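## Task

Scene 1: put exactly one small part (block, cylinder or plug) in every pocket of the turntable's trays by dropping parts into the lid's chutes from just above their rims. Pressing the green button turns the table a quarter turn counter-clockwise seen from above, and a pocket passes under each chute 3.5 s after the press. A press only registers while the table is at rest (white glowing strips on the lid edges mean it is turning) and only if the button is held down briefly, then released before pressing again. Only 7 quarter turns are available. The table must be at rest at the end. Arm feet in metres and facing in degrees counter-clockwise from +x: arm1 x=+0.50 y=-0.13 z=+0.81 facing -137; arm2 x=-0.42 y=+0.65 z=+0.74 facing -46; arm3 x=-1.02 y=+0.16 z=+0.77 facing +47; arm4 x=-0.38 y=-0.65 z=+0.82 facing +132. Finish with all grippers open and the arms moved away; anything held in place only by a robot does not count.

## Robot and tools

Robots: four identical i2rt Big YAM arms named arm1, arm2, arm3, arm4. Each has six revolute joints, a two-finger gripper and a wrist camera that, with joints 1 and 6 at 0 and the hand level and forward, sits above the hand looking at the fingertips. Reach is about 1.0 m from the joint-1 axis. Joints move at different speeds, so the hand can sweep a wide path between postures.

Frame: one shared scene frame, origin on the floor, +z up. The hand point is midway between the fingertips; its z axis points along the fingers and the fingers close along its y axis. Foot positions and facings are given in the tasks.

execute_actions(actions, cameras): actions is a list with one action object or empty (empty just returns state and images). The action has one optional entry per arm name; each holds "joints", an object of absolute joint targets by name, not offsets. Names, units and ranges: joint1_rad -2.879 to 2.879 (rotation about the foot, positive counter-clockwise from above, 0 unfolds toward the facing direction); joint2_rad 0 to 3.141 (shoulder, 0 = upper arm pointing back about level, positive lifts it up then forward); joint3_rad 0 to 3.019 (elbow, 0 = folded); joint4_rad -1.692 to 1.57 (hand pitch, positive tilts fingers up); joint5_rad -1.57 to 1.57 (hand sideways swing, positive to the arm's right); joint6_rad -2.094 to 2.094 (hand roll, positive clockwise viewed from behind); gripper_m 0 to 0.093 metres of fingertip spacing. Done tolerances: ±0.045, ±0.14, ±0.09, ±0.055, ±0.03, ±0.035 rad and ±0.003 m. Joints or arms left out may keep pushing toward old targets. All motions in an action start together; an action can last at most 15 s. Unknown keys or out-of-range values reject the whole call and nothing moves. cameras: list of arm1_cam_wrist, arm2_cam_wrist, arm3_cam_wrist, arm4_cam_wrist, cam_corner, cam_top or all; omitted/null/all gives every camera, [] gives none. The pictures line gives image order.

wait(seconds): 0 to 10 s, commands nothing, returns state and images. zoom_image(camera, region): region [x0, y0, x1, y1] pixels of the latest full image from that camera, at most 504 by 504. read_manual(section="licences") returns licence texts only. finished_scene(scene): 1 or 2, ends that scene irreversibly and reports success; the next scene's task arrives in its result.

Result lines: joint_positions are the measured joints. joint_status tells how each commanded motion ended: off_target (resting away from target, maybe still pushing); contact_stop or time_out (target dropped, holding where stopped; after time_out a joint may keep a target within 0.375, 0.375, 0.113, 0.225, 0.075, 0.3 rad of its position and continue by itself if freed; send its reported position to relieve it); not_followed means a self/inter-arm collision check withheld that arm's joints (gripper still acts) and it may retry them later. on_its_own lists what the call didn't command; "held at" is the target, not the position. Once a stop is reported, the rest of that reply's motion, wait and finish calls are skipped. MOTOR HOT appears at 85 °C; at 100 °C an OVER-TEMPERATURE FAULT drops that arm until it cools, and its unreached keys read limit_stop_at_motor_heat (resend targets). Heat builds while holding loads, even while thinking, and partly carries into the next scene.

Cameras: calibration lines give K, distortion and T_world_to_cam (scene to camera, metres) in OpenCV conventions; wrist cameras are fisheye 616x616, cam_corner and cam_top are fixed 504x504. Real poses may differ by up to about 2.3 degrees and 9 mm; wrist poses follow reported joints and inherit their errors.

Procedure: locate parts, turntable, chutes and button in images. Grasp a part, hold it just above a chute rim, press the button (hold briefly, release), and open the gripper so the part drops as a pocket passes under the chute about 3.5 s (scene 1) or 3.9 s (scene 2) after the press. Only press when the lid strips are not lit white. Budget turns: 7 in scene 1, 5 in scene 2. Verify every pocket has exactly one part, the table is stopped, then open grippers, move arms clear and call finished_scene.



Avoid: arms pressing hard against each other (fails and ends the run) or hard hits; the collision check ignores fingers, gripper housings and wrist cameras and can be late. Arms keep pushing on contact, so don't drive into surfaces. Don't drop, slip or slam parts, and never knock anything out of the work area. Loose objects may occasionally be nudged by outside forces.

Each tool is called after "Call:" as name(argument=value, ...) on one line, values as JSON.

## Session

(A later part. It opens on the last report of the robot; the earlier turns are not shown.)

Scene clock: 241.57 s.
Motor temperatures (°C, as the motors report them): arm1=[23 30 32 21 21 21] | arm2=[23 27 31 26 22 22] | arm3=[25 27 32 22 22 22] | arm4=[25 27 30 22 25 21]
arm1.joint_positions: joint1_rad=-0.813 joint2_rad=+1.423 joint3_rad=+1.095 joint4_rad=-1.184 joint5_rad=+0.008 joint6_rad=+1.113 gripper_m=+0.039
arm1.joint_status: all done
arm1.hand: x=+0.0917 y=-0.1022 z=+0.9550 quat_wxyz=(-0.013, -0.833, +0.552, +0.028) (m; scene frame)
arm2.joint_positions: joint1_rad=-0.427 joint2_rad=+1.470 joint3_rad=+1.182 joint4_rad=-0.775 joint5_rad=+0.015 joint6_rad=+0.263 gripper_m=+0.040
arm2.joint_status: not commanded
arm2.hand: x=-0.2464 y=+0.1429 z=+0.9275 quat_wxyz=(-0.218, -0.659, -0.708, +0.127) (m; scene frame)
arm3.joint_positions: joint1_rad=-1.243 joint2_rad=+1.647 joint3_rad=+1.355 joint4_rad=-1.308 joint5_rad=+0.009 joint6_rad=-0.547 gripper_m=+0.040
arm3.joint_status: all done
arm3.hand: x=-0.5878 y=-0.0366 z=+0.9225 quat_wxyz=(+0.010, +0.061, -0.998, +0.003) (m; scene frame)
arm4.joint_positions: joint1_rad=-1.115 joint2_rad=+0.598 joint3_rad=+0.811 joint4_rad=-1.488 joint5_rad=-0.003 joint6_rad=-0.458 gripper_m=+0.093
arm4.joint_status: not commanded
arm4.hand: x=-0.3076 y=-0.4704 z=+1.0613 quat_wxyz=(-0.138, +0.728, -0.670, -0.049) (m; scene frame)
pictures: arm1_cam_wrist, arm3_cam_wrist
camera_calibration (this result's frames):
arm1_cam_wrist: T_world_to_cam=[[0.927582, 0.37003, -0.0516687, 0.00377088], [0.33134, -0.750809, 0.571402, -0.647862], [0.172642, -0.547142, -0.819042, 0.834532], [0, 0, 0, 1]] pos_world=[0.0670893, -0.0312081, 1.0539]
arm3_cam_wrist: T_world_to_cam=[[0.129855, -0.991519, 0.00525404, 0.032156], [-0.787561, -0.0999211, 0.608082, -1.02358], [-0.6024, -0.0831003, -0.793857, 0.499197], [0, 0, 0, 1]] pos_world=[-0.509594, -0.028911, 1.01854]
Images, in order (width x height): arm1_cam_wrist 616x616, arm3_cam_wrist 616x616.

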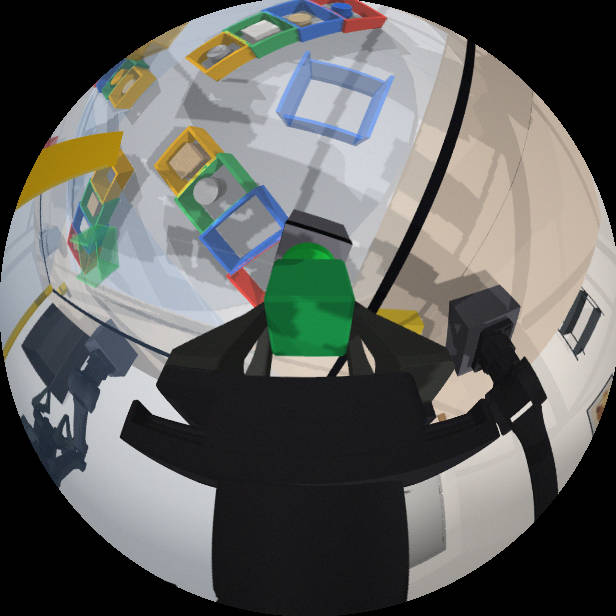

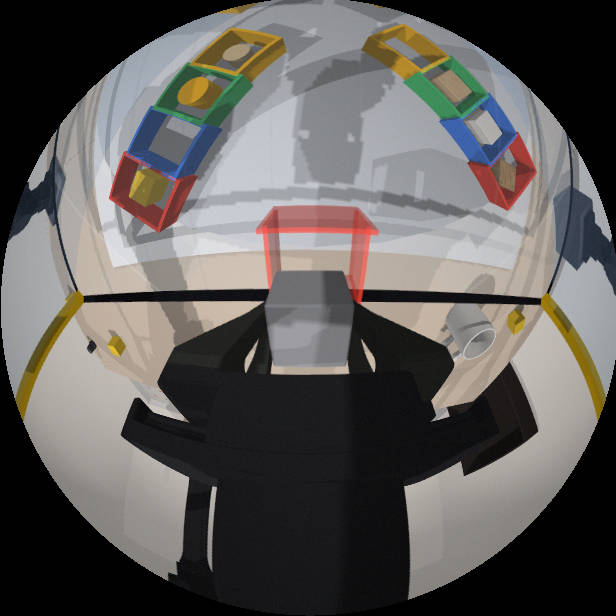

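Call:
execute_actions(actions=[{"arm1":{"joints":{"joint2_rad":1.53}}}], cameras=[])

Call:
execute_actions(actions=[{"arm1":{"joints":{"joint1_rad":-1.078,"joint3_rad":1.33,"joint4_rad":-1.22}}}], cameras=[])

Call:
execute_actions(actions=[{"arm1":{"joints":{"joint2_rad":1.655}}}], cameras=[])

Call:
wait(seconds=0.3)

Call:
execute_actions(actions=[{"arm1":{"joints":{"gripper_m":0.093}}}], cameras=[])

Call:
execute_actions(actions=[{"arm1":{"joints":{"joint2_rad":0.7,"joint3_rad":1.24,"joint4_rad":-1.68}}}], cameras=[])

Call:
execute_actions(actions=[{"arm1":{"joints":{"joint1_rad":1.505,"joint6_rad":0}}}], cameras=[])

Call:
execute_actions(actions=[{"arm1":{"joints":{"joint2_rad":1.89,"joint3_rad":1.23,"joint4_rad":-0.89}}}], cameras=["arm1_cam_wrist","cam_top"])

Scene clock: 256.30 s.
Motor temperatures (°C, as the motors report them): arm1=[23 30 33 21 21 21] | arm2=[23 27 31 26 22 22] | arm3=[25 27 33 22 22 22] | arm4=[25 27 30 22 25 21]
arm1.joint_positions: joint1_rad=-0.813 joint2_rad=+1.479 joint3_rad=+1.103 joint4_rad=-1.183 joint5_rad=+0.006 joint6_rad=+1.114 gripper_m=+0.039
arm1.joint_status: all done
arm1.hand: x=+0.0879 y=-0.1023 z=+0.9362 quat_wxyz=(-0.002, -0.833, +0.553, +0.008) (m; scene frame)
arm2.joint_positions: joint1_rad=-0.427 joint2_rad=+1.470 joint3_rad=+1.182 joint4_rad=-0.775 joint5_rad=+0.015 joint6_rad=+0.263 gripper_m=+0.040
arm2.joint_status: not commanded
arm2.hand: x=-0.2464 y=+0.1429 z=+0.9275 quat_wxyz=(-0.218, -0.659, -0.708, +0.127) (m; scene frame)
arm3.joint_positions: joint1_rad=-1.243 joint2_rad=+1.647 joint3_rad=+1.355 joint4_rad=-1.308 joint5_rad=+0.009 joint6_rad=-0.547 gripper_m=+0.040
arm3.joint_status: not commanded
arm3.hand: x=-0.5878 y=-0.0366 z=+0.9225 quat_wxyz=(+0.010, +0.061, -0.998, +0.003) (m; scene frame)
arm4.joint_positions: joint1_rad=-1.115 joint2_rad=+0.598 joint3_rad=+0.811 joint4_rad=-1.488 joint5_rad=-0.003 joint6_rad=-0.458 gripper_m=+0.093
arm4.joint_status: not commanded
arm4.hand: x=-0.3076 y=-0.4704 z=+1.0613 quat_wxyz=(-0.138, +0.728, -0.670, -0.049) (m; scene frame)
pictures: none
No camera images: the call's "cameras" was empty. Leave "cameras" out to get every camera's image.

Scene clock: 257.53 s.
Motor temperatures (°C, as the motors report them): arm1=[23 31 33 21 21 21] | arm2=[23 27 31 26 22 22] | arm3=[25 27 33 22 22 22] | arm4=[25 27 30 22 25 21]
arm1.joint_positions: joint1_rad=-1.079 joint2_rad=+1.529 joint3_rad=+1.292 joint4_rad=-1.210 joint5_rad=+0.009 joint6_rad=+1.114 gripper_m=+0.039
arm1.joint_status: all done
arm1.hand: x=+0.0502 y=+0.0259 z=+0.9862 quat_wxyz=(-0.021, -0.751, +0.657, +0.059) (m; scene frame)
arm2.joint_positions: joint1_rad=-0.427 joint2_rad=+1.470 joint3_rad=+1.182 joint4_rad=-0.775 joint5_rad=+0.015 joint6_rad=+0.263 gripper_m=+0.040
arm2.joint_status: not commanded
arm2.hand: x=-0.2464 y=+0.1429 z=+0.9275 quat_wxyz=(-0.218, -0.659, -0.708, +0.127) (m; scene frame)
arm3.joint_positions: joint1_rad=-1.243 joint2_rad=+1.647 joint3_rad=+1.355 joint4_rad=-1.308 joint5_rad=+0.009 joint6_rad=-0.547 gripper_m=+0.040
arm3.joint_status: not commanded
arm3.hand: x=-0.5878 y=-0.0366 z=+0.9225 quat_wxyz=(+0.010, +0.061, -0.998, +0.003) (m; scene frame)
arm4.joint_positions: joint1_rad=-1.115 joint2_rad=+0.598 joint3_rad=+0.811 joint4_rad=-1.488 joint5_rad=-0.003 joint6_rad=-0.458 gripper_m=+0.093
arm4.joint_status: not commanded
arm4.hand: x=-0.3076 y=-0.4704 z=+1.0613 quat_wxyz=(-0.138, +0.728, -0.670, -0.049) (m; scene frame)
pictures: none
No camera images: the call's "cameras" was empty. Leave "cameras" out to get every camera's image.

Scene clock: 258.47 s.
Motor temperatures (°C, as the motors report them): arm1=[23 31 34 21 21 21] | arm2=[23 27 31 26 22 22] | arm3=[25 27 33 22 22 22] | arm4=[25 27 30 22 25 21]
arm1.joint_positions: joint1_rad=-1.079 joint2_rad=+1.665 joint3_rad=+1.292 joint4_rad=-1.210 joint5_rad=+0.009 joint6_rad=+1.114 gripper_m=+0.039
arm1.joint_status: all done
arm1.hand: x=+0.0479 y=+0.0265 z=+0.9242 quat_wxyz=(+0.005, -0.753, +0.658, -0.004) (m; scene frame)
arm2.joint_positions: joint1_rad=-0.427 joint2_rad=+1.470 joint3_rad=+1.182 joint4_rad=-0.775 joint5_rad=+0.015 joint6_rad=+0.263 gripper_m=+0.040
arm2.joint_status: not commanded
arm2.hand: x=-0.2464 y=+0.1429 z=+0.9275 quat_wxyz=(-0.218, -0.659, -0.708, +0.127) (m; scene frame)
arm3.joint_positions: joint1_rad=-1.243 joint2_rad=+1.647 joint3_rad=+1.355 joint4_rad=-1.308 joint5_rad=+0.009 joint6_rad=-0.547 gripper_m=+0.040
arm3.joint_status: not commanded
arm3.hand: x=-0.5878 y=-0.0366 z=+0.9225 quat_wxyz=(+0.010, +0.061, -0.998, +0.003) (m; scene frame)
arm4.joint_positions: joint1_rad=-1.115 joint2_rad=+0.598 joint3_rad=+0.811 joint4_rad=-1.488 joint5_rad=-0.003 joint6_rad=-0.458 gripper_m=+0.093
arm4.joint_status: not commanded
arm4.hand: x=-0.3076 y=-0.4704 z=+1.0613 quat_wxyz=(-0.138, +0.728, -0.670, -0.049) (m; scene frame)
pictures: none
No camera images: the call's "cameras" was empty. Leave "cameras" out to get every camera's image.

Scene clock: 258.77 s.
Motor temperatures (°C, as the motors report them): arm1=[23 31 34 21 21 21] | arm2=[23 27 31 26 22 22] | arm3=[25 27 33 22 22 22] | arm4=[25 27 30 22 25 21]
arm1.joint_positions: joint1_rad=-1.079 joint2_rad=+1.665 joint3_rad=+1.292 joint4_rad=-1.210 joint5_rad=+0.009 joint6_rad=+1.114 gripper_m=+0.039
arm1.joint_status: all done
arm1.hand: x=+0.0479 y=+0.0265 z=+0.9242 quat_wxyz=(+0.005, -0.753, +0.658, -0.004) (m; scene frame)
arm2.joint_positions: joint1_rad=-0.427 joint2_rad=+1.470 joint3_rad=+1.182 joint4_rad=-0.775 joint5_rad=+0.015 joint6_rad=+0.263 gripper_m=+0.040
arm2.joint_status: not commanded
arm2.hand: x=-0.2464 y=+0.1429 z=+0.9275 quat_wxyz=(-0.218, -0.659, -0.708, +0.127) (m; scene frame)
arm3.joint_positions: joint1_rad=-1.243 joint2_rad=+1.647 joint3_rad=+1.355 joint4_rad=-1.308 joint5_rad=+0.009 joint6_rad=-0.547 gripper_m=+0.040
arm3.joint_status: not commanded
arm3.hand: x=-0.5878 y=-0.0366 z=+0.9225 quat_wxyz=(+0.010, +0.061, -0.998, +0.003) (m; scene frame)
arm4.joint_positions: joint1_rad=-1.115 joint2_rad=+0.598 joint3_rad=+0.811 joint4_rad=-1.488 joint5_rad=-0.003 joint6_rad=-0.458 gripper_m=+0.093
arm4.joint_status: not commanded
arm4.hand: x=-0.3076 y=-0.4704 z=+1.0613 quat_wxyz=(-0.138, +0.728, -0.670, -0.049) (m; scene frame)
wait: 0.30 s; at rest by 0.27 s
pictures: arm1_cam_wrist, arm2_cam_wrist, arm3_cam_wrist, arm4_cam_wrist, cam_corner, cam_top
camera_calibration (this result's frames):
arm1_cam_wrist: T_world_to_cam=[[0.993713, 0.111109, 0.0137592, -0.0615218], [0.081035, -0.798596, 0.596387, -0.528956], [0.0772522, -0.591523, -0.802579, 0.877811], [0, 0, 0, 1]] pos_world=[0.036186, 0.10366, 1.02082]
arm2_cam_wrist: T_world_to_cam=[[-0.989512, -0.108788, -0.0950288, -0.140321], [-0.119539, 0.986039, 0.115918, -0.277722], [0.0810916, 0.126062, -0.988702, 1.04408], [0, 0, 0, 1]] pos_world=[-0.256714, 0.126961, 1.05114]
arm3_cam_wrist: T_world_to_cam=[[0.129855, -0.991519, 0.00525404, 0.032156], [-0.787561, -0.0999211, 0.608082, -1.02358], [-0.6024, -0.0831003, -0.793857, 0.499197], [0, 0, 0, 1]] pos_world=[-0.509594, -0.028911, 1.01854]
arm4_cam_wrist: T_world_to_cam=[[0.99001, 0.0518613, 0.131114, 0.194604], [0.00192517, -0.934784, 0.355212, -0.813411], [0.140985, -0.351411, -0.925545, 0.982454], [0, 0, 0, 1]] pos_world=[-0.329605, -0.42521, 1.17272]
Images, in order (width x height): arm1_cam_wrist 616x616, arm2_cam_wrist 616x616, arm3_cam_wrist 616x616, arm4_cam_wrist 616x616, cam_corner 504x504, cam_top 504x504.

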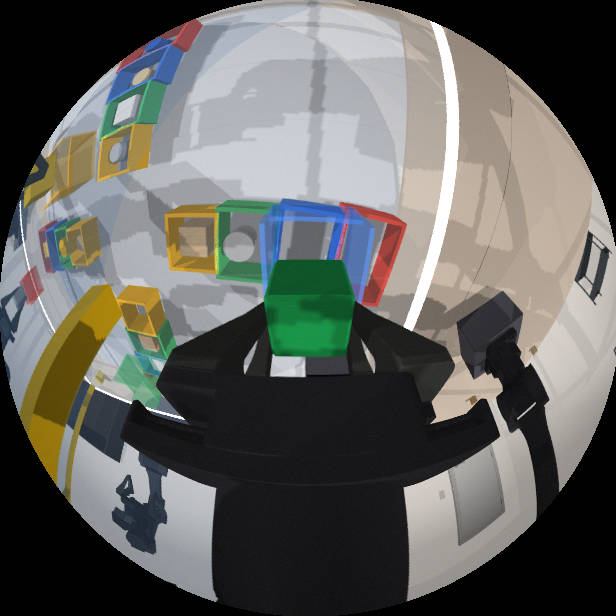

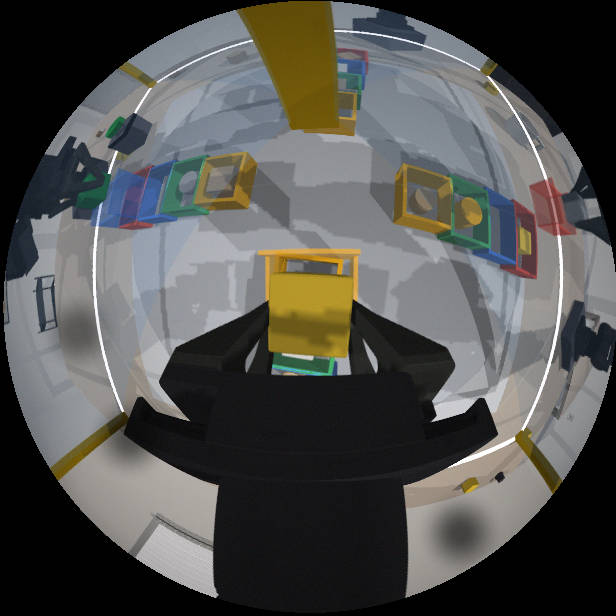

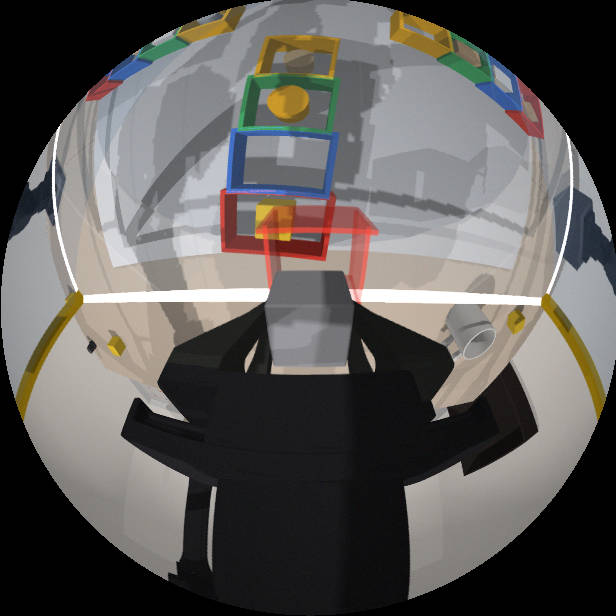

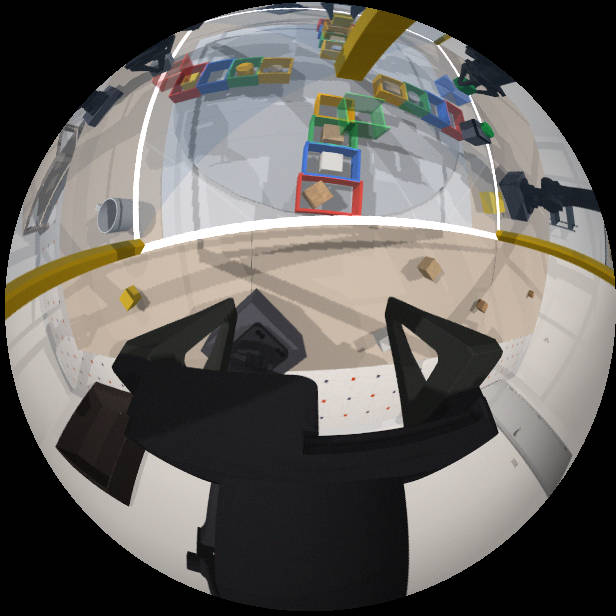

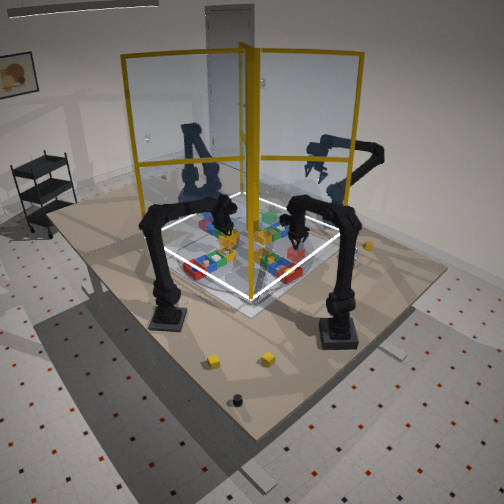

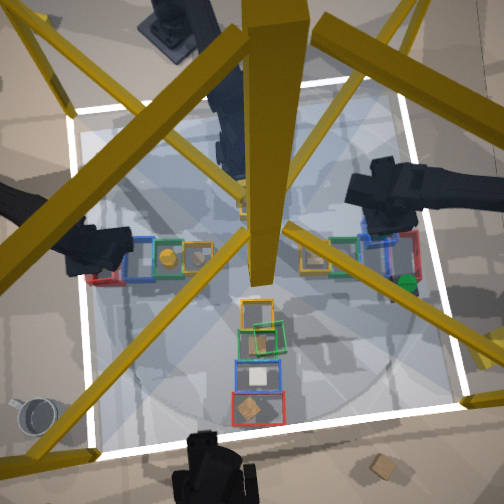

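Scene clock: 259.43 s.
Motor temperatures (°C, as the motors report them): arm1=[23 31 34 21 21 21] | arm2=[23 27 31 26 22 22] | arm3=[25 27 33 22 22 22] | arm4=[25 27 30 22 25 21]
arm1.joint_positions: joint1_rad=-1.079 joint2_rad=+1.663 joint3_rad=+1.292 joint4_rad=-1.210 joint5_rad=+0.009 joint6_rad=+1.114 gripper_m=+0.093
arm1.joint_status: all done
arm1.hand: x=+0.0479 y=+0.0265 z=+0.9250 quat_wxyz=(+0.005, -0.753, +0.658, -0.003) (m; scene frame)
arm2.joint_positions: joint1_rad=-0.427 joint2_rad=+1.470 joint3_rad=+1.182 joint4_rad=-0.775 joint5_rad=+0.015 joint6_rad=+0.263 gripper_m=+0.040
arm2.joint_status: not commanded
arm2.hand: x=-0.2464 y=+0.1429 z=+0.9275 quat_wxyz=(-0.218, -0.659, -0.708, +0.127) (m; scene frame)
arm3.joint_positions: joint1_rad=-1.243 joint2_rad=+1.647 joint3_rad=+1.355 joint4_rad=-1.308 joint5_rad=+0.009 joint6_rad=-0.547 gripper_m=+0.040
arm3.joint_status: not commanded
arm3.hand: x=-0.5878 y=-0.0366 z=+0.9225 quat_wxyz=(+0.010, +0.061, -0.998, +0.003) (m; scene frame)
arm4.joint_positions: joint1_rad=-1.115 joint2_rad=+0.598 joint3_rad=+0.811 joint4_rad=-1.488 joint5_rad=-0.003 joint6_rad=-0.458 gripper_m=+0.093
arm4.joint_status: not commanded
arm4.hand: x=-0.3076 y=-0.4704 z=+1.0613 quat_wxyz=(-0.138, +0.728, -0.670, -0.049) (m; scene frame)
pictures: none
No camera images: the call's "cameras" was empty. Leave "cameras" out to get every camera's image.

Scene clock: 260.93 s.
Motor temperatures (°C, as the motors report them): arm1=[23 31 34 21 21 21] | arm2=[23 27 31 26 22 22] | arm3=[25 27 33 22 22 22] | arm4=[25 27 30 22 25 21]
arm1.joint_positions: joint1_rad=-1.079 joint2_rad=+0.694 joint3_rad=+1.242 joint4_rad=-1.669 joint5_rad=+0.009 joint6_rad=+1.114 gripper_m=+0.093
arm1.joint_status: all done
arm1.hand: x=+0.3053 y=-0.0590 z=+1.2102 quat_wxyz=(-0.083, -0.733, +0.643, +0.208) (m; scene frame)
arm2.joint_positions: joint1_rad=-0.427 joint2_rad=+1.470 joint3_rad=+1.182 joint4_rad=-0.775 joint5_rad=+0.015 joint6_rad=+0.263 gripper_m=+0.040
arm2.joint_status: not commanded
arm2.hand: x=-0.2464 y=+0.1429 z=+0.9275 quat_wxyz=(-0.218, -0.659, -0.708, +0.127) (m; scene frame)
arm3.joint_positions: joint1_rad=-1.243 joint2_rad=+1.647 joint3_rad=+1.355 joint4_rad=-1.308 joint5_rad=+0.009 joint6_rad=-0.547 gripper_m=+0.040
arm3.joint_status: not commanded
arm3.hand: x=-0.5878 y=-0.0366 z=+0.9225 quat_wxyz=(+0.010, +0.061, -0.998, +0.003) (m; scene frame)
arm4.joint_positions: joint1_rad=-1.115 joint2_rad=+0.598 joint3_rad=+0.811 joint4_rad=-1.488 joint5_rad=-0.003 joint6_rad=-0.458 gripper_m=+0.093
arm4.joint_status: not commanded
arm4.hand: x=-0.3076 y=-0.4704 z=+1.0613 quat_wxyz=(-0.138, +0.728, -0.670, -0.049) (m; scene frame)
pictures: none
No camera images: the call's "cameras" was empty. Leave "cameras" out to get every camera's image.

Scene clock: 263.20 s.
Motor temperatures (°C, as the motors report them): arm1=[23 30 34 21 21 21] | arm2=[23 27 31 26 22 22] | arm3=[25 27 33 22 22 22] | arm4=[25 27 30 22 25 21]
arm1.joint_positions: joint1_rad=+1.502 joint2_rad=+0.697 joint3_rad=+1.242 joint4_rad=-1.669 joint5_rad=+0.007 joint6_rad=+0.007 gripper_m=+0.093
arm1.joint_status: all done
arm1.hand: x=+0.6317 y=-0.2886 z=+1.2092 quat_wxyz=(-0.198, -0.421, -0.880, +0.098) (m; scene frame)
arm2.joint_positions: joint1_rad=-0.427 joint2_rad=+1.470 joint3_rad=+1.182 joint4_rad=-0.775 joint5_rad=+0.015 joint6_rad=+0.263 gripper_m=+0.040
arm2.joint_status: not commanded
arm2.hand: x=-0.2464 y=+0.1429 z=+0.9275 quat_wxyz=(-0.218, -0.659, -0.708, +0.127) (m; scene frame)
arm3.joint_positions: joint1_rad=-1.243 joint2_rad=+1.647 joint3_rad=+1.355 joint4_rad=-1.308 joint5_rad=+0.009 joint6_rad=-0.547 gripper_m=+0.040
arm3.joint_status: not commanded
arm3.hand: x=-0.5878 y=-0.0366 z=+0.9225 quat_wxyz=(+0.010, +0.061, -0.998, +0.003) (m; scene frame)
arm4.joint_positions: joint1_rad=-1.115 joint2_rad=+0.598 joint3_rad=+0.811 joint4_rad=-1.488 joint5_rad=-0.003 joint6_rad=-0.458 gripper_m=+0.093
arm4.joint_status: not commanded
arm4.hand: x=-0.3076 y=-0.4704 z=+1.0613 quat_wxyz=(-0.138, +0.728, -0.670, -0.049) (m; scene frame)
pictures: none
No camera images: the call's "cameras" was empty. Leave "cameras" out to get every camera's image.

Scene clock: 264.87 s.
Motor temperatures (°C, as the motors report them): arm1=[23 31 34 21 21 21] | arm2=[23 27 31 26 22 22] | arm3=[25 27 33 22 22 22] | arm4=[25 27 30 22 25 21]
arm1.joint_positions: joint1_rad=+1.502 joint2_rad=+1.889 joint3_rad=+1.231 joint4_rad=-0.904 joint5_rad=+0.007 joint6_rad=+0.007 gripper_m=+0.093
arm1.joint_status: all done
arm1.hand: x=+0.8216 y=-0.5223 z=+0.7968 quat_wxyz=(-0.002, -0.431, -0.902, +0.006) (m; scene frame)
arm2.joint_positions: joint1_rad=-0.427 joint2_rad=+1.470 joint3_rad=+1.182 joint4_rad=-0.775 joint5_rad=+0.015 joint6_rad=+0.263 gripper_m=+0.040
arm2.joint_status: not commanded
arm2.hand: x=-0.2464 y=+0.1429 z=+0.9275 quat_wxyz=(-0.218, -0.659, -0.708, +0.127) (m; scene frame)
arm3.joint_positions: joint1_rad=-1.243 joint2_rad=+1.647 joint3_rad=+1.355 joint4_rad=-1.308 joint5_rad=+0.009 joint6_rad=-0.547 gripper_m=+0.040
arm3.joint_status: not commanded
arm3.hand: x=-0.5878 y=-0.0366 z=+0.9225 quat_wxyz=(+0.010, +0.061, -0.998, +0.003) (m; scene frame)
arm4.joint_positions: joint1_rad=-1.115 joint2_rad=+0.598 joint3_rad=+0.811 joint4_rad=-1.488 joint5_rad=-0.003 joint6_rad=-0.458 gripper_m=+0.093
arm4.joint_status: not commanded
arm4.hand: x=-0.3076 y=-0.4704 z=+1.0613 quat_wxyz=(-0.138, +0.728, -0.670, -0.049) (m; scene frame)
pictures: arm1_cam_wrist, cam_top
camera_calibration (this result's frames):
arm1_cam_wrist: T_world_to_cam=[[-0.791559, -0.610985, 0.0114612, 0.323827], [-0.487874, 0.643135, 0.590217, 0.271392], [-0.367985, 0.4616, -0.807163, 1.31072], [0, 0, 0, 1]] pos_world=[0.87106, -0.581718, 0.894077]
Images, in order (width x height): arm1_cam_wrist 616x616, cam_top 504x504.

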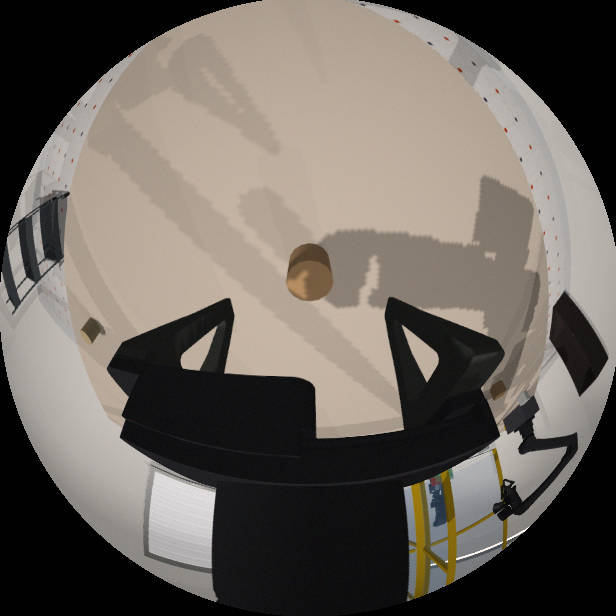

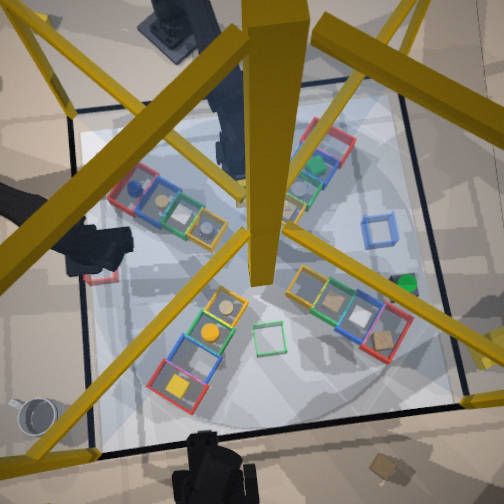

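Good (opening 3.2–3.4 s after the press command works). Grab, return, press for empty turn 4.

Call:
execute_actions(actions=[{"arm1":{"joints":{"joint2_rad":1.972,"joint3_rad":1.195,"joint4_rad":-0.79}}}], cameras=[])

Call:
execute_actions(actions=[{"arm1":{"joints":{"gripper_m":0.015}}}], cameras=[])

Call:
execute_actions(actions=[{"arm1":{"joints":{"joint2_rad":0.7,"joint3_rad":1.12,"joint4_rad":-1.68,"joint6_rad":1.12}}}], cameras=[])

Call:
execute_actions(actions=[{"arm1":{"joints":{"joint1_rad":-0.816}}}], cameras=[])

Call:
execute_actions(actions=[{"arm1":{"joints":{"joint2_rad":1.415,"joint3_rad":1.095,"joint4_rad":-1.17}}}], cameras=[])

Call:
execute_actions(actions=[{"arm1":{"joints":{"joint2_rad":1.53}}}], cameras=["arm1_cam_wrist"])

Call:
execute_actions(actions=[{"arm1":{"joints":{"joint2_rad":1.415}}}], cameras=["arm1_cam_wrist"])

Scene clock: 277.20 s.
Motor temperatures (°C, as the motors report them): arm1=[23 32 33 21 21 21] | arm2=[23 27 31 26 22 22] | arm3=[25 28 33 22 22 22] | arm4=[25 26 30 22 25 21]
arm1.joint_positions: joint1_rad=+1.502 joint2_rad=+1.968 joint3_rad=+1.198 joint4_rad=-0.804 joint5_rad=+0.007 joint6_rad=+0.007 gripper_m=+0.093
arm1.joint_status: all done
arm1.hand: x=+0.8185 y=-0.5187 z=+0.7487 quat_wxyz=(+0.004, -0.431, -0.902, +0.004) (m; scene frame)
arm2.joint_positions: joint1_rad=-0.427 joint2_rad=+1.470 joint3_rad=+1.182 joint4_rad=-0.775 joint5_rad=+0.015 joint6_rad=+0.263 gripper_m=+0.040
arm2.joint_status: not commanded
arm2.hand: x=-0.2464 y=+0.1429 z=+0.9275 quat_wxyz=(-0.218, -0.659, -0.708, +0.127) (m; scene frame)
arm3.joint_positions: joint1_rad=-1.243 joint2_rad=+1.647 joint3_rad=+1.355 joint4_rad=-1.308 joint5_rad=+0.009 joint6_rad=-0.547 gripper_m=+0.040
arm3.joint_status: not commanded
arm3.hand: x=-0.5878 y=-0.0366 z=+0.9225 quat_wxyz=(+0.010, +0.061, -0.998, +0.003) (m; scene frame)
arm4.joint_positions: joint1_rad=-1.115 joint2_rad=+0.598 joint3_rad=+0.811 joint4_rad=-1.488 joint5_rad=-0.003 joint6_rad=-0.458 gripper_m=+0.093
arm4.joint_status: not commanded
arm4.hand: x=-0.3076 y=-0.4704 z=+1.0613 quat_wxyz=(-0.138, +0.728, -0.670, -0.049) (m; scene frame)
pictures: none
No camera images: the call's "cameras" was empty. Leave "cameras" out to get every camera's image.

Scene clock: 277.87 s.
Motor temperatures (°C, as the motors report them): arm1=[23 32 33 21 21 21] | arm2=[23 27 31 26 22 22] | arm3=[25 28 33 22 22 22] | arm4=[25 26 30 22 25 21]
arm1.joint_positions: joint1_rad=+1.502 joint2_rad=+1.968 joint3_rad=+1.198 joint4_rad=-0.804 joint5_rad=+0.007 joint6_rad=+0.007 gripper_m=+0.031
arm1.joint_status: gripper_m off_target (ended at +0.031, target +0.015)
arm1.hand: x=+0.8185 y=-0.5187 z=+0.7487 quat_wxyz=(+0.004, -0.431, -0.902, +0.004) (m; scene frame)
arm2.joint_positions: joint1_rad=-0.427 joint2_rad=+1.470 joint3_rad=+1.182 joint4_rad=-0.775 joint5_rad=+0.015 joint6_rad=+0.263 gripper_m=+0.040
arm2.joint_status: not commanded
arm2.hand: x=-0.2464 y=+0.1429 z=+0.9275 quat_wxyz=(-0.218, -0.659, -0.708, +0.127) (m; scene frame)
arm3.joint_positions: joint1_rad=-1.243 joint2_rad=+1.647 joint3_rad=+1.355 joint4_rad=-1.308 joint5_rad=+0.009 joint6_rad=-0.547 gripper_m=+0.040
arm3.joint_status: not commanded
arm3.hand: x=-0.5878 y=-0.0366 z=+0.9225 quat_wxyz=(+0.010, +0.061, -0.998, +0.003) (m; scene frame)
arm4.joint_positions: joint1_rad=-1.115 joint2_rad=+0.598 joint3_rad=+0.811 joint4_rad=-1.488 joint5_rad=-0.003 joint6_rad=-0.458 gripper_m=+0.093
arm4.joint_status: not commanded
arm4.hand: x=-0.3076 y=-0.4704 z=+1.0613 quat_wxyz=(-0.138, +0.728, -0.670, -0.049) (m; scene frame)
pictures: none
No camera images: the call's "cameras" was empty. Leave "cameras" out to get every camera's image.

Scene clock: 279.80 s.
Motor temperatures (°C, as the motors report them): arm1=[23 32 33 21 21 21] | arm2=[23 27 31 26 22 22] | arm3=[25 28 34 22 22 22] | arm4=[25 26 30 22 25 21]
arm1.joint_positions: joint1_rad=+1.502 joint2_rad=+0.694 joint3_rad=+1.116 joint4_rad=-1.668 joint5_rad=+0.007 joint6_rad=+1.111 gripper_m=+0.031
arm1.joint_status: all done
arm1.hand: x=+0.6272 y=-0.2834 z=+1.1554 quat_wxyz=(-0.161, -0.829, -0.535, -0.013) (m; scene frame)
arm2.joint_positions: joint1_rad=-0.427 joint2_rad=+1.470 joint3_rad=+1.182 joint4_rad=-0.775 joint5_rad=+0.015 joint6_rad=+0.263 gripper_m=+0.040
arm2.joint_status: not commanded
arm2.hand: x=-0.2464 y=+0.1429 z=+0.9275 quat_wxyz=(-0.218, -0.659, -0.708, +0.127) (m; scene frame)
arm3.joint_positions: joint1_rad=-1.243 joint2_rad=+1.647 joint3_rad=+1.355 joint4_rad=-1.308 joint5_rad=+0.009 joint6_rad=-0.547 gripper_m=+0.040
arm3.joint_status: not commanded
arm3.hand: x=-0.5878 y=-0.0366 z=+0.9225 quat_wxyz=(+0.010, +0.061, -0.998, +0.003) (m; scene frame)
arm4.joint_positions: joint1_rad=-1.115 joint2_rad=+0.598 joint3_rad=+0.811 joint4_rad=-1.488 joint5_rad=-0.003 joint6_rad=-0.458 gripper_m=+0.093
arm4.joint_status: not commanded
arm4.hand: x=-0.3076 y=-0.4704 z=+1.0613 quat_wxyz=(-0.138, +0.728, -0.670, -0.049) (m; scene frame)
pictures: none
No camera images: the call's "cameras" was empty. Leave "cameras" out to get every camera's image.

Scene clock: 281.93 s.
Motor temperatures (°C, as the motors report them): arm1=[23 32 33 21 21 21] | arm2=[23 27 31 26 22 22] | arm3=[25 28 34 22 22 22] | arm4=[25 26 30 22 25 21]
arm1.joint_positions: joint1_rad=-0.813 joint2_rad=+0.696 joint3_rad=+1.116 joint4_rad=-1.668 joint5_rad=+0.008 joint6_rad=+1.113 gripper_m=+0.031
arm1.joint_status: all done
arm1.hand: x=+0.2998 y=-0.1136 z=+1.1556 quat_wxyz=(-0.079, -0.822, +0.545, +0.141) (m; scene frame)
arm2.joint_positions: joint1_rad=-0.427 joint2_rad=+1.470 joint3_rad=+1.182 joint4_rad=-0.775 joint5_rad=+0.015 joint6_rad=+0.263 gripper_m=+0.040
arm2.joint_status: not commanded
arm2.hand: x=-0.2464 y=+0.1429 z=+0.9275 quat_wxyz=(-0.218, -0.659, -0.708, +0.127) (m; scene frame)
arm3.joint_positions: joint1_rad=-1.243 joint2_rad=+1.647 joint3_rad=+1.355 joint4_rad=-1.308 joint5_rad=+0.009 joint6_rad=-0.547 gripper_m=+0.040
arm3.joint_status: not commanded
arm3.hand: x=-0.5878 y=-0.0366 z=+0.9225 quat_wxyz=(+0.010, +0.061, -0.998, +0.003) (m; scene frame)
arm4.joint_positions: joint1_rad=-1.115 joint2_rad=+0.598 joint3_rad=+0.811 joint4_rad=-1.488 joint5_rad=-0.003 joint6_rad=-0.458 gripper_m=+0.093
arm4.joint_status: not commanded
arm4.hand: x=-0.3076 y=-0.4704 z=+1.0613 quat_wxyz=(-0.138, +0.728, -0.670, -0.049) (m; scene frame)
pictures: none
No camera images: the call's "cameras" was empty. Leave "cameras" out to get every camera's image.

Scene clock: 283.30 s.
Motor temperatures (°C, as the motors report them): arm1=[23 32 33 21 21 21] | arm2=[23 27 31 26 22 22] | arm3=[25 28 34 22 22 22] | arm4=[25 26 30 22 25 21]
arm1.joint_positions: joint1_rad=-0.813 joint2_rad=+1.420 joint3_rad=+1.098 joint4_rad=-1.184 joint5_rad=+0.008 joint6_rad=+1.113 gripper_m=+0.031
arm1.joint_status: all done
arm1.hand: x=+0.0911 y=-0.1021 z=+0.9572 quat_wxyz=(-0.014, -0.833, +0.552, +0.030) (m; scene frame)
arm2.joint_positions: joint1_rad=-0.427 joint2_rad=+1.470 joint3_rad=+1.182 joint4_rad=-0.775 joint5_rad=+0.015 joint6_rad=+0.263 gripper_m=+0.040
arm2.joint_status: not commanded
arm2.hand: x=-0.2464 y=+0.1429 z=+0.9275 quat_wxyz=(-0.218, -0.659, -0.708, +0.127) (m; scene frame)
arm3.joint_positions: joint1_rad=-1.243 joint2_rad=+1.647 joint3_rad=+1.355 joint4_rad=-1.308 joint5_rad=+0.009 joint6_rad=-0.547 gripper_m=+0.040
arm3.joint_status: not commanded
arm3.hand: x=-0.5878 y=-0.0366 z=+0.9225 quat_wxyz=(+0.010, +0.061, -0.998, +0.003) (m; scene frame)
arm4.joint_positions: joint1_rad=-1.115 joint2_rad=+0.598 joint3_rad=+0.811 joint4_rad=-1.488 joint5_rad=-0.003 joint6_rad=-0.458 gripper_m=+0.093
arm4.joint_status: not commanded
arm4.hand: x=-0.3076 y=-0.4704 z=+1.0613 quat_wxyz=(-0.138, +0.728, -0.670, -0.049) (m; scene frame)
pictures: none
No camera images: the call's "cameras" was empty. Leave "cameras" out to get every camera's image.

Scene clock: 284.13 s.
Motor temperatures (°C, as the motors report them): arm1=[23 31 33 21 21 21] | arm2=[23 27 31 26 22 22] | arm3=[25 28 34 22 22 22] | arm4=[25 26 30 22 25 21]
arm1.joint_positions: joint1_rad=-0.813 joint2_rad=+1.485 joint3_rad=+1.107 joint4_rad=-1.181 joint5_rad=+0.007 joint6_rad=+1.114 gripper_m=+0.031
arm1.joint_status: all done
arm1.hand: x=+0.0861 y=-0.1020 z=+0.9352 quat_wxyz=(-0.001, -0.834, +0.552, +0.008) (m; scene frame)
arm2.joint_positions: joint1_rad=-0.427 joint2_rad=+1.470 joint3_rad=+1.182 joint4_rad=-0.775 joint5_rad=+0.015 joint6_rad=+0.263 gripper_m=+0.040
arm2.joint_status: not commanded
arm2.hand: x=-0.2464 y=+0.1429 z=+0.9275 quat_wxyz=(-0.218, -0.659, -0.708, +0.127) (m; scene frame)
arm3.joint_positions: joint1_rad=-1.243 joint2_rad=+1.647 joint3_rad=+1.355 joint4_rad=-1.308 joint5_rad=+0.009 joint6_rad=-0.547 gripper_m=+0.040
arm3.joint_status: not commanded
arm3.hand: x=-0.5878 y=-0.0366 z=+0.9225 quat_wxyz=(+0.010, +0.061, -0.998, +0.003) (m; scene frame)
arm4.joint_positions: joint1_rad=-1.115 joint2_rad=+0.598 joint3_rad=+0.811 joint4_rad=-1.488 joint5_rad=-0.003 joint6_rad=-0.458 gripper_m=+0.093
arm4.joint_status: not commanded
arm4.hand: x=-0.3076 y=-0.4704 z=+1.0613 quat_wxyz=(-0.138, +0.728, -0.670, -0.049) (m; scene frame)
pictures: arm1_cam_wrist
camera_calibration (this result's frames):
arm1_cam_wrist: T_world_to_cam=[[0.929248, 0.36933, -0.00967677, -0.0316169], [0.303915, -0.749245, 0.588445, -0.647988], [0.21008, -0.549752, -0.80848, 0.806085], [0, 0, 0, 1]] pos_world=[0.0569712, -0.0306778, 1.0327]
Images, in order (width x height): arm1_cam_wrist 616x616.

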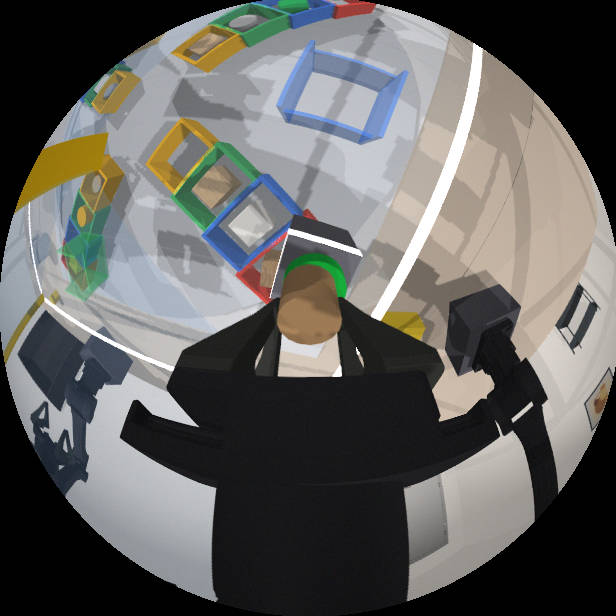

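Scene clock: 285.00 s.
Motor temperatures (°C, as the motors report them): arm1=[23 31 33 21 21 21] | arm2=[23 27 31 26 22 22] | arm3=[25 28 34 22 22 22] | arm4=[25 26 30 22 25 21]
arm1.joint_positions: joint1_rad=-0.813 joint2_rad=+1.409 joint3_rad=+1.105 joint4_rad=-1.180 joint5_rad=+0.007 joint6_rad=+1.114 gripper_m=+0.031
arm1.joint_status: all done
arm1.hand: x=+0.0876 y=-0.1020 z=+0.9642 quat_wxyz=(-0.020, -0.833, +0.552, +0.040) (m; scene frame)
arm2.joint_positions: joint1_rad=-0.427 joint2_rad=+1.470 joint3_rad=+1.182 joint4_rad=-0.775 joint5_rad=+0.015 joint6_rad=+0.263 gripper_m=+0.040
arm2.joint_status: not commanded
arm2.hand: x=-0.2464 y=+0.1429 z=+0.9275 quat_wxyz=(-0.218, -0.659, -0.708, +0.127) (m; scene frame)
arm3.joint_positions: joint1_rad=-1.243 joint2_rad=+1.647 joint3_rad=+1.355 joint4_rad=-1.308 joint5_rad=+0.009 joint6_rad=-0.547 gripper_m=+0.040
arm3.joint_status: not commanded
arm3.hand: x=-0.5878 y=-0.0366 z=+0.9225 quat_wxyz=(+0.010, +0.061, -0.998, +0.003) (m; scene frame)
arm4.joint_positions: joint1_rad=-1.115 joint2_rad=+0.598 joint3_rad=+0.811 joint4_rad=-1.488 joint5_rad=-0.003 joint6_rad=-0.458 gripper_m=+0.093
arm4.joint_status: not commanded
arm4.hand: x=-0.3076 y=-0.4704 z=+1.0613 quat_wxyz=(-0.138, +0.728, -0.670, -0.049) (m; scene frame)
pictures: arm1_cam_wrist
camera_calibration (this result's frames):
arm1_cam_wrist: T_world_to_cam=[[0.926082, 0.369372, -0.0770427, 0.0325818], [0.346509, -0.751724, 0.561108, -0.643097], [0.149343, -0.546329, -0.824149, 0.849953], [0, 0, 0, 1]] pos_world=[0.0657305, -0.0311126, 1.06385]
Images, in order (width x height): arm1_cam_wrist 616x616.

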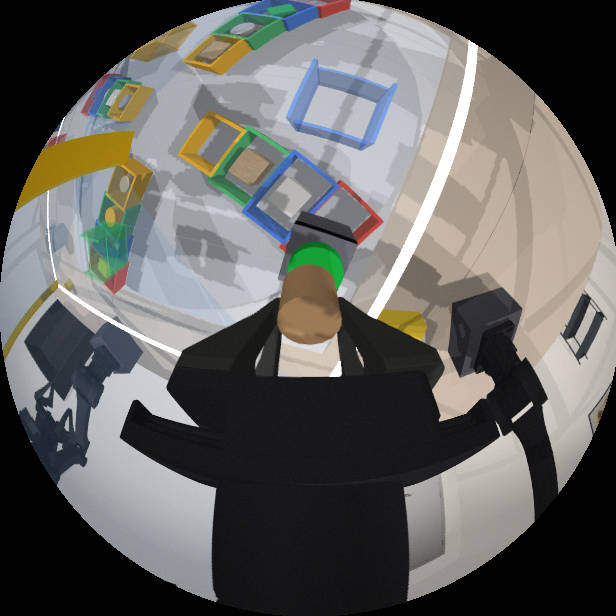

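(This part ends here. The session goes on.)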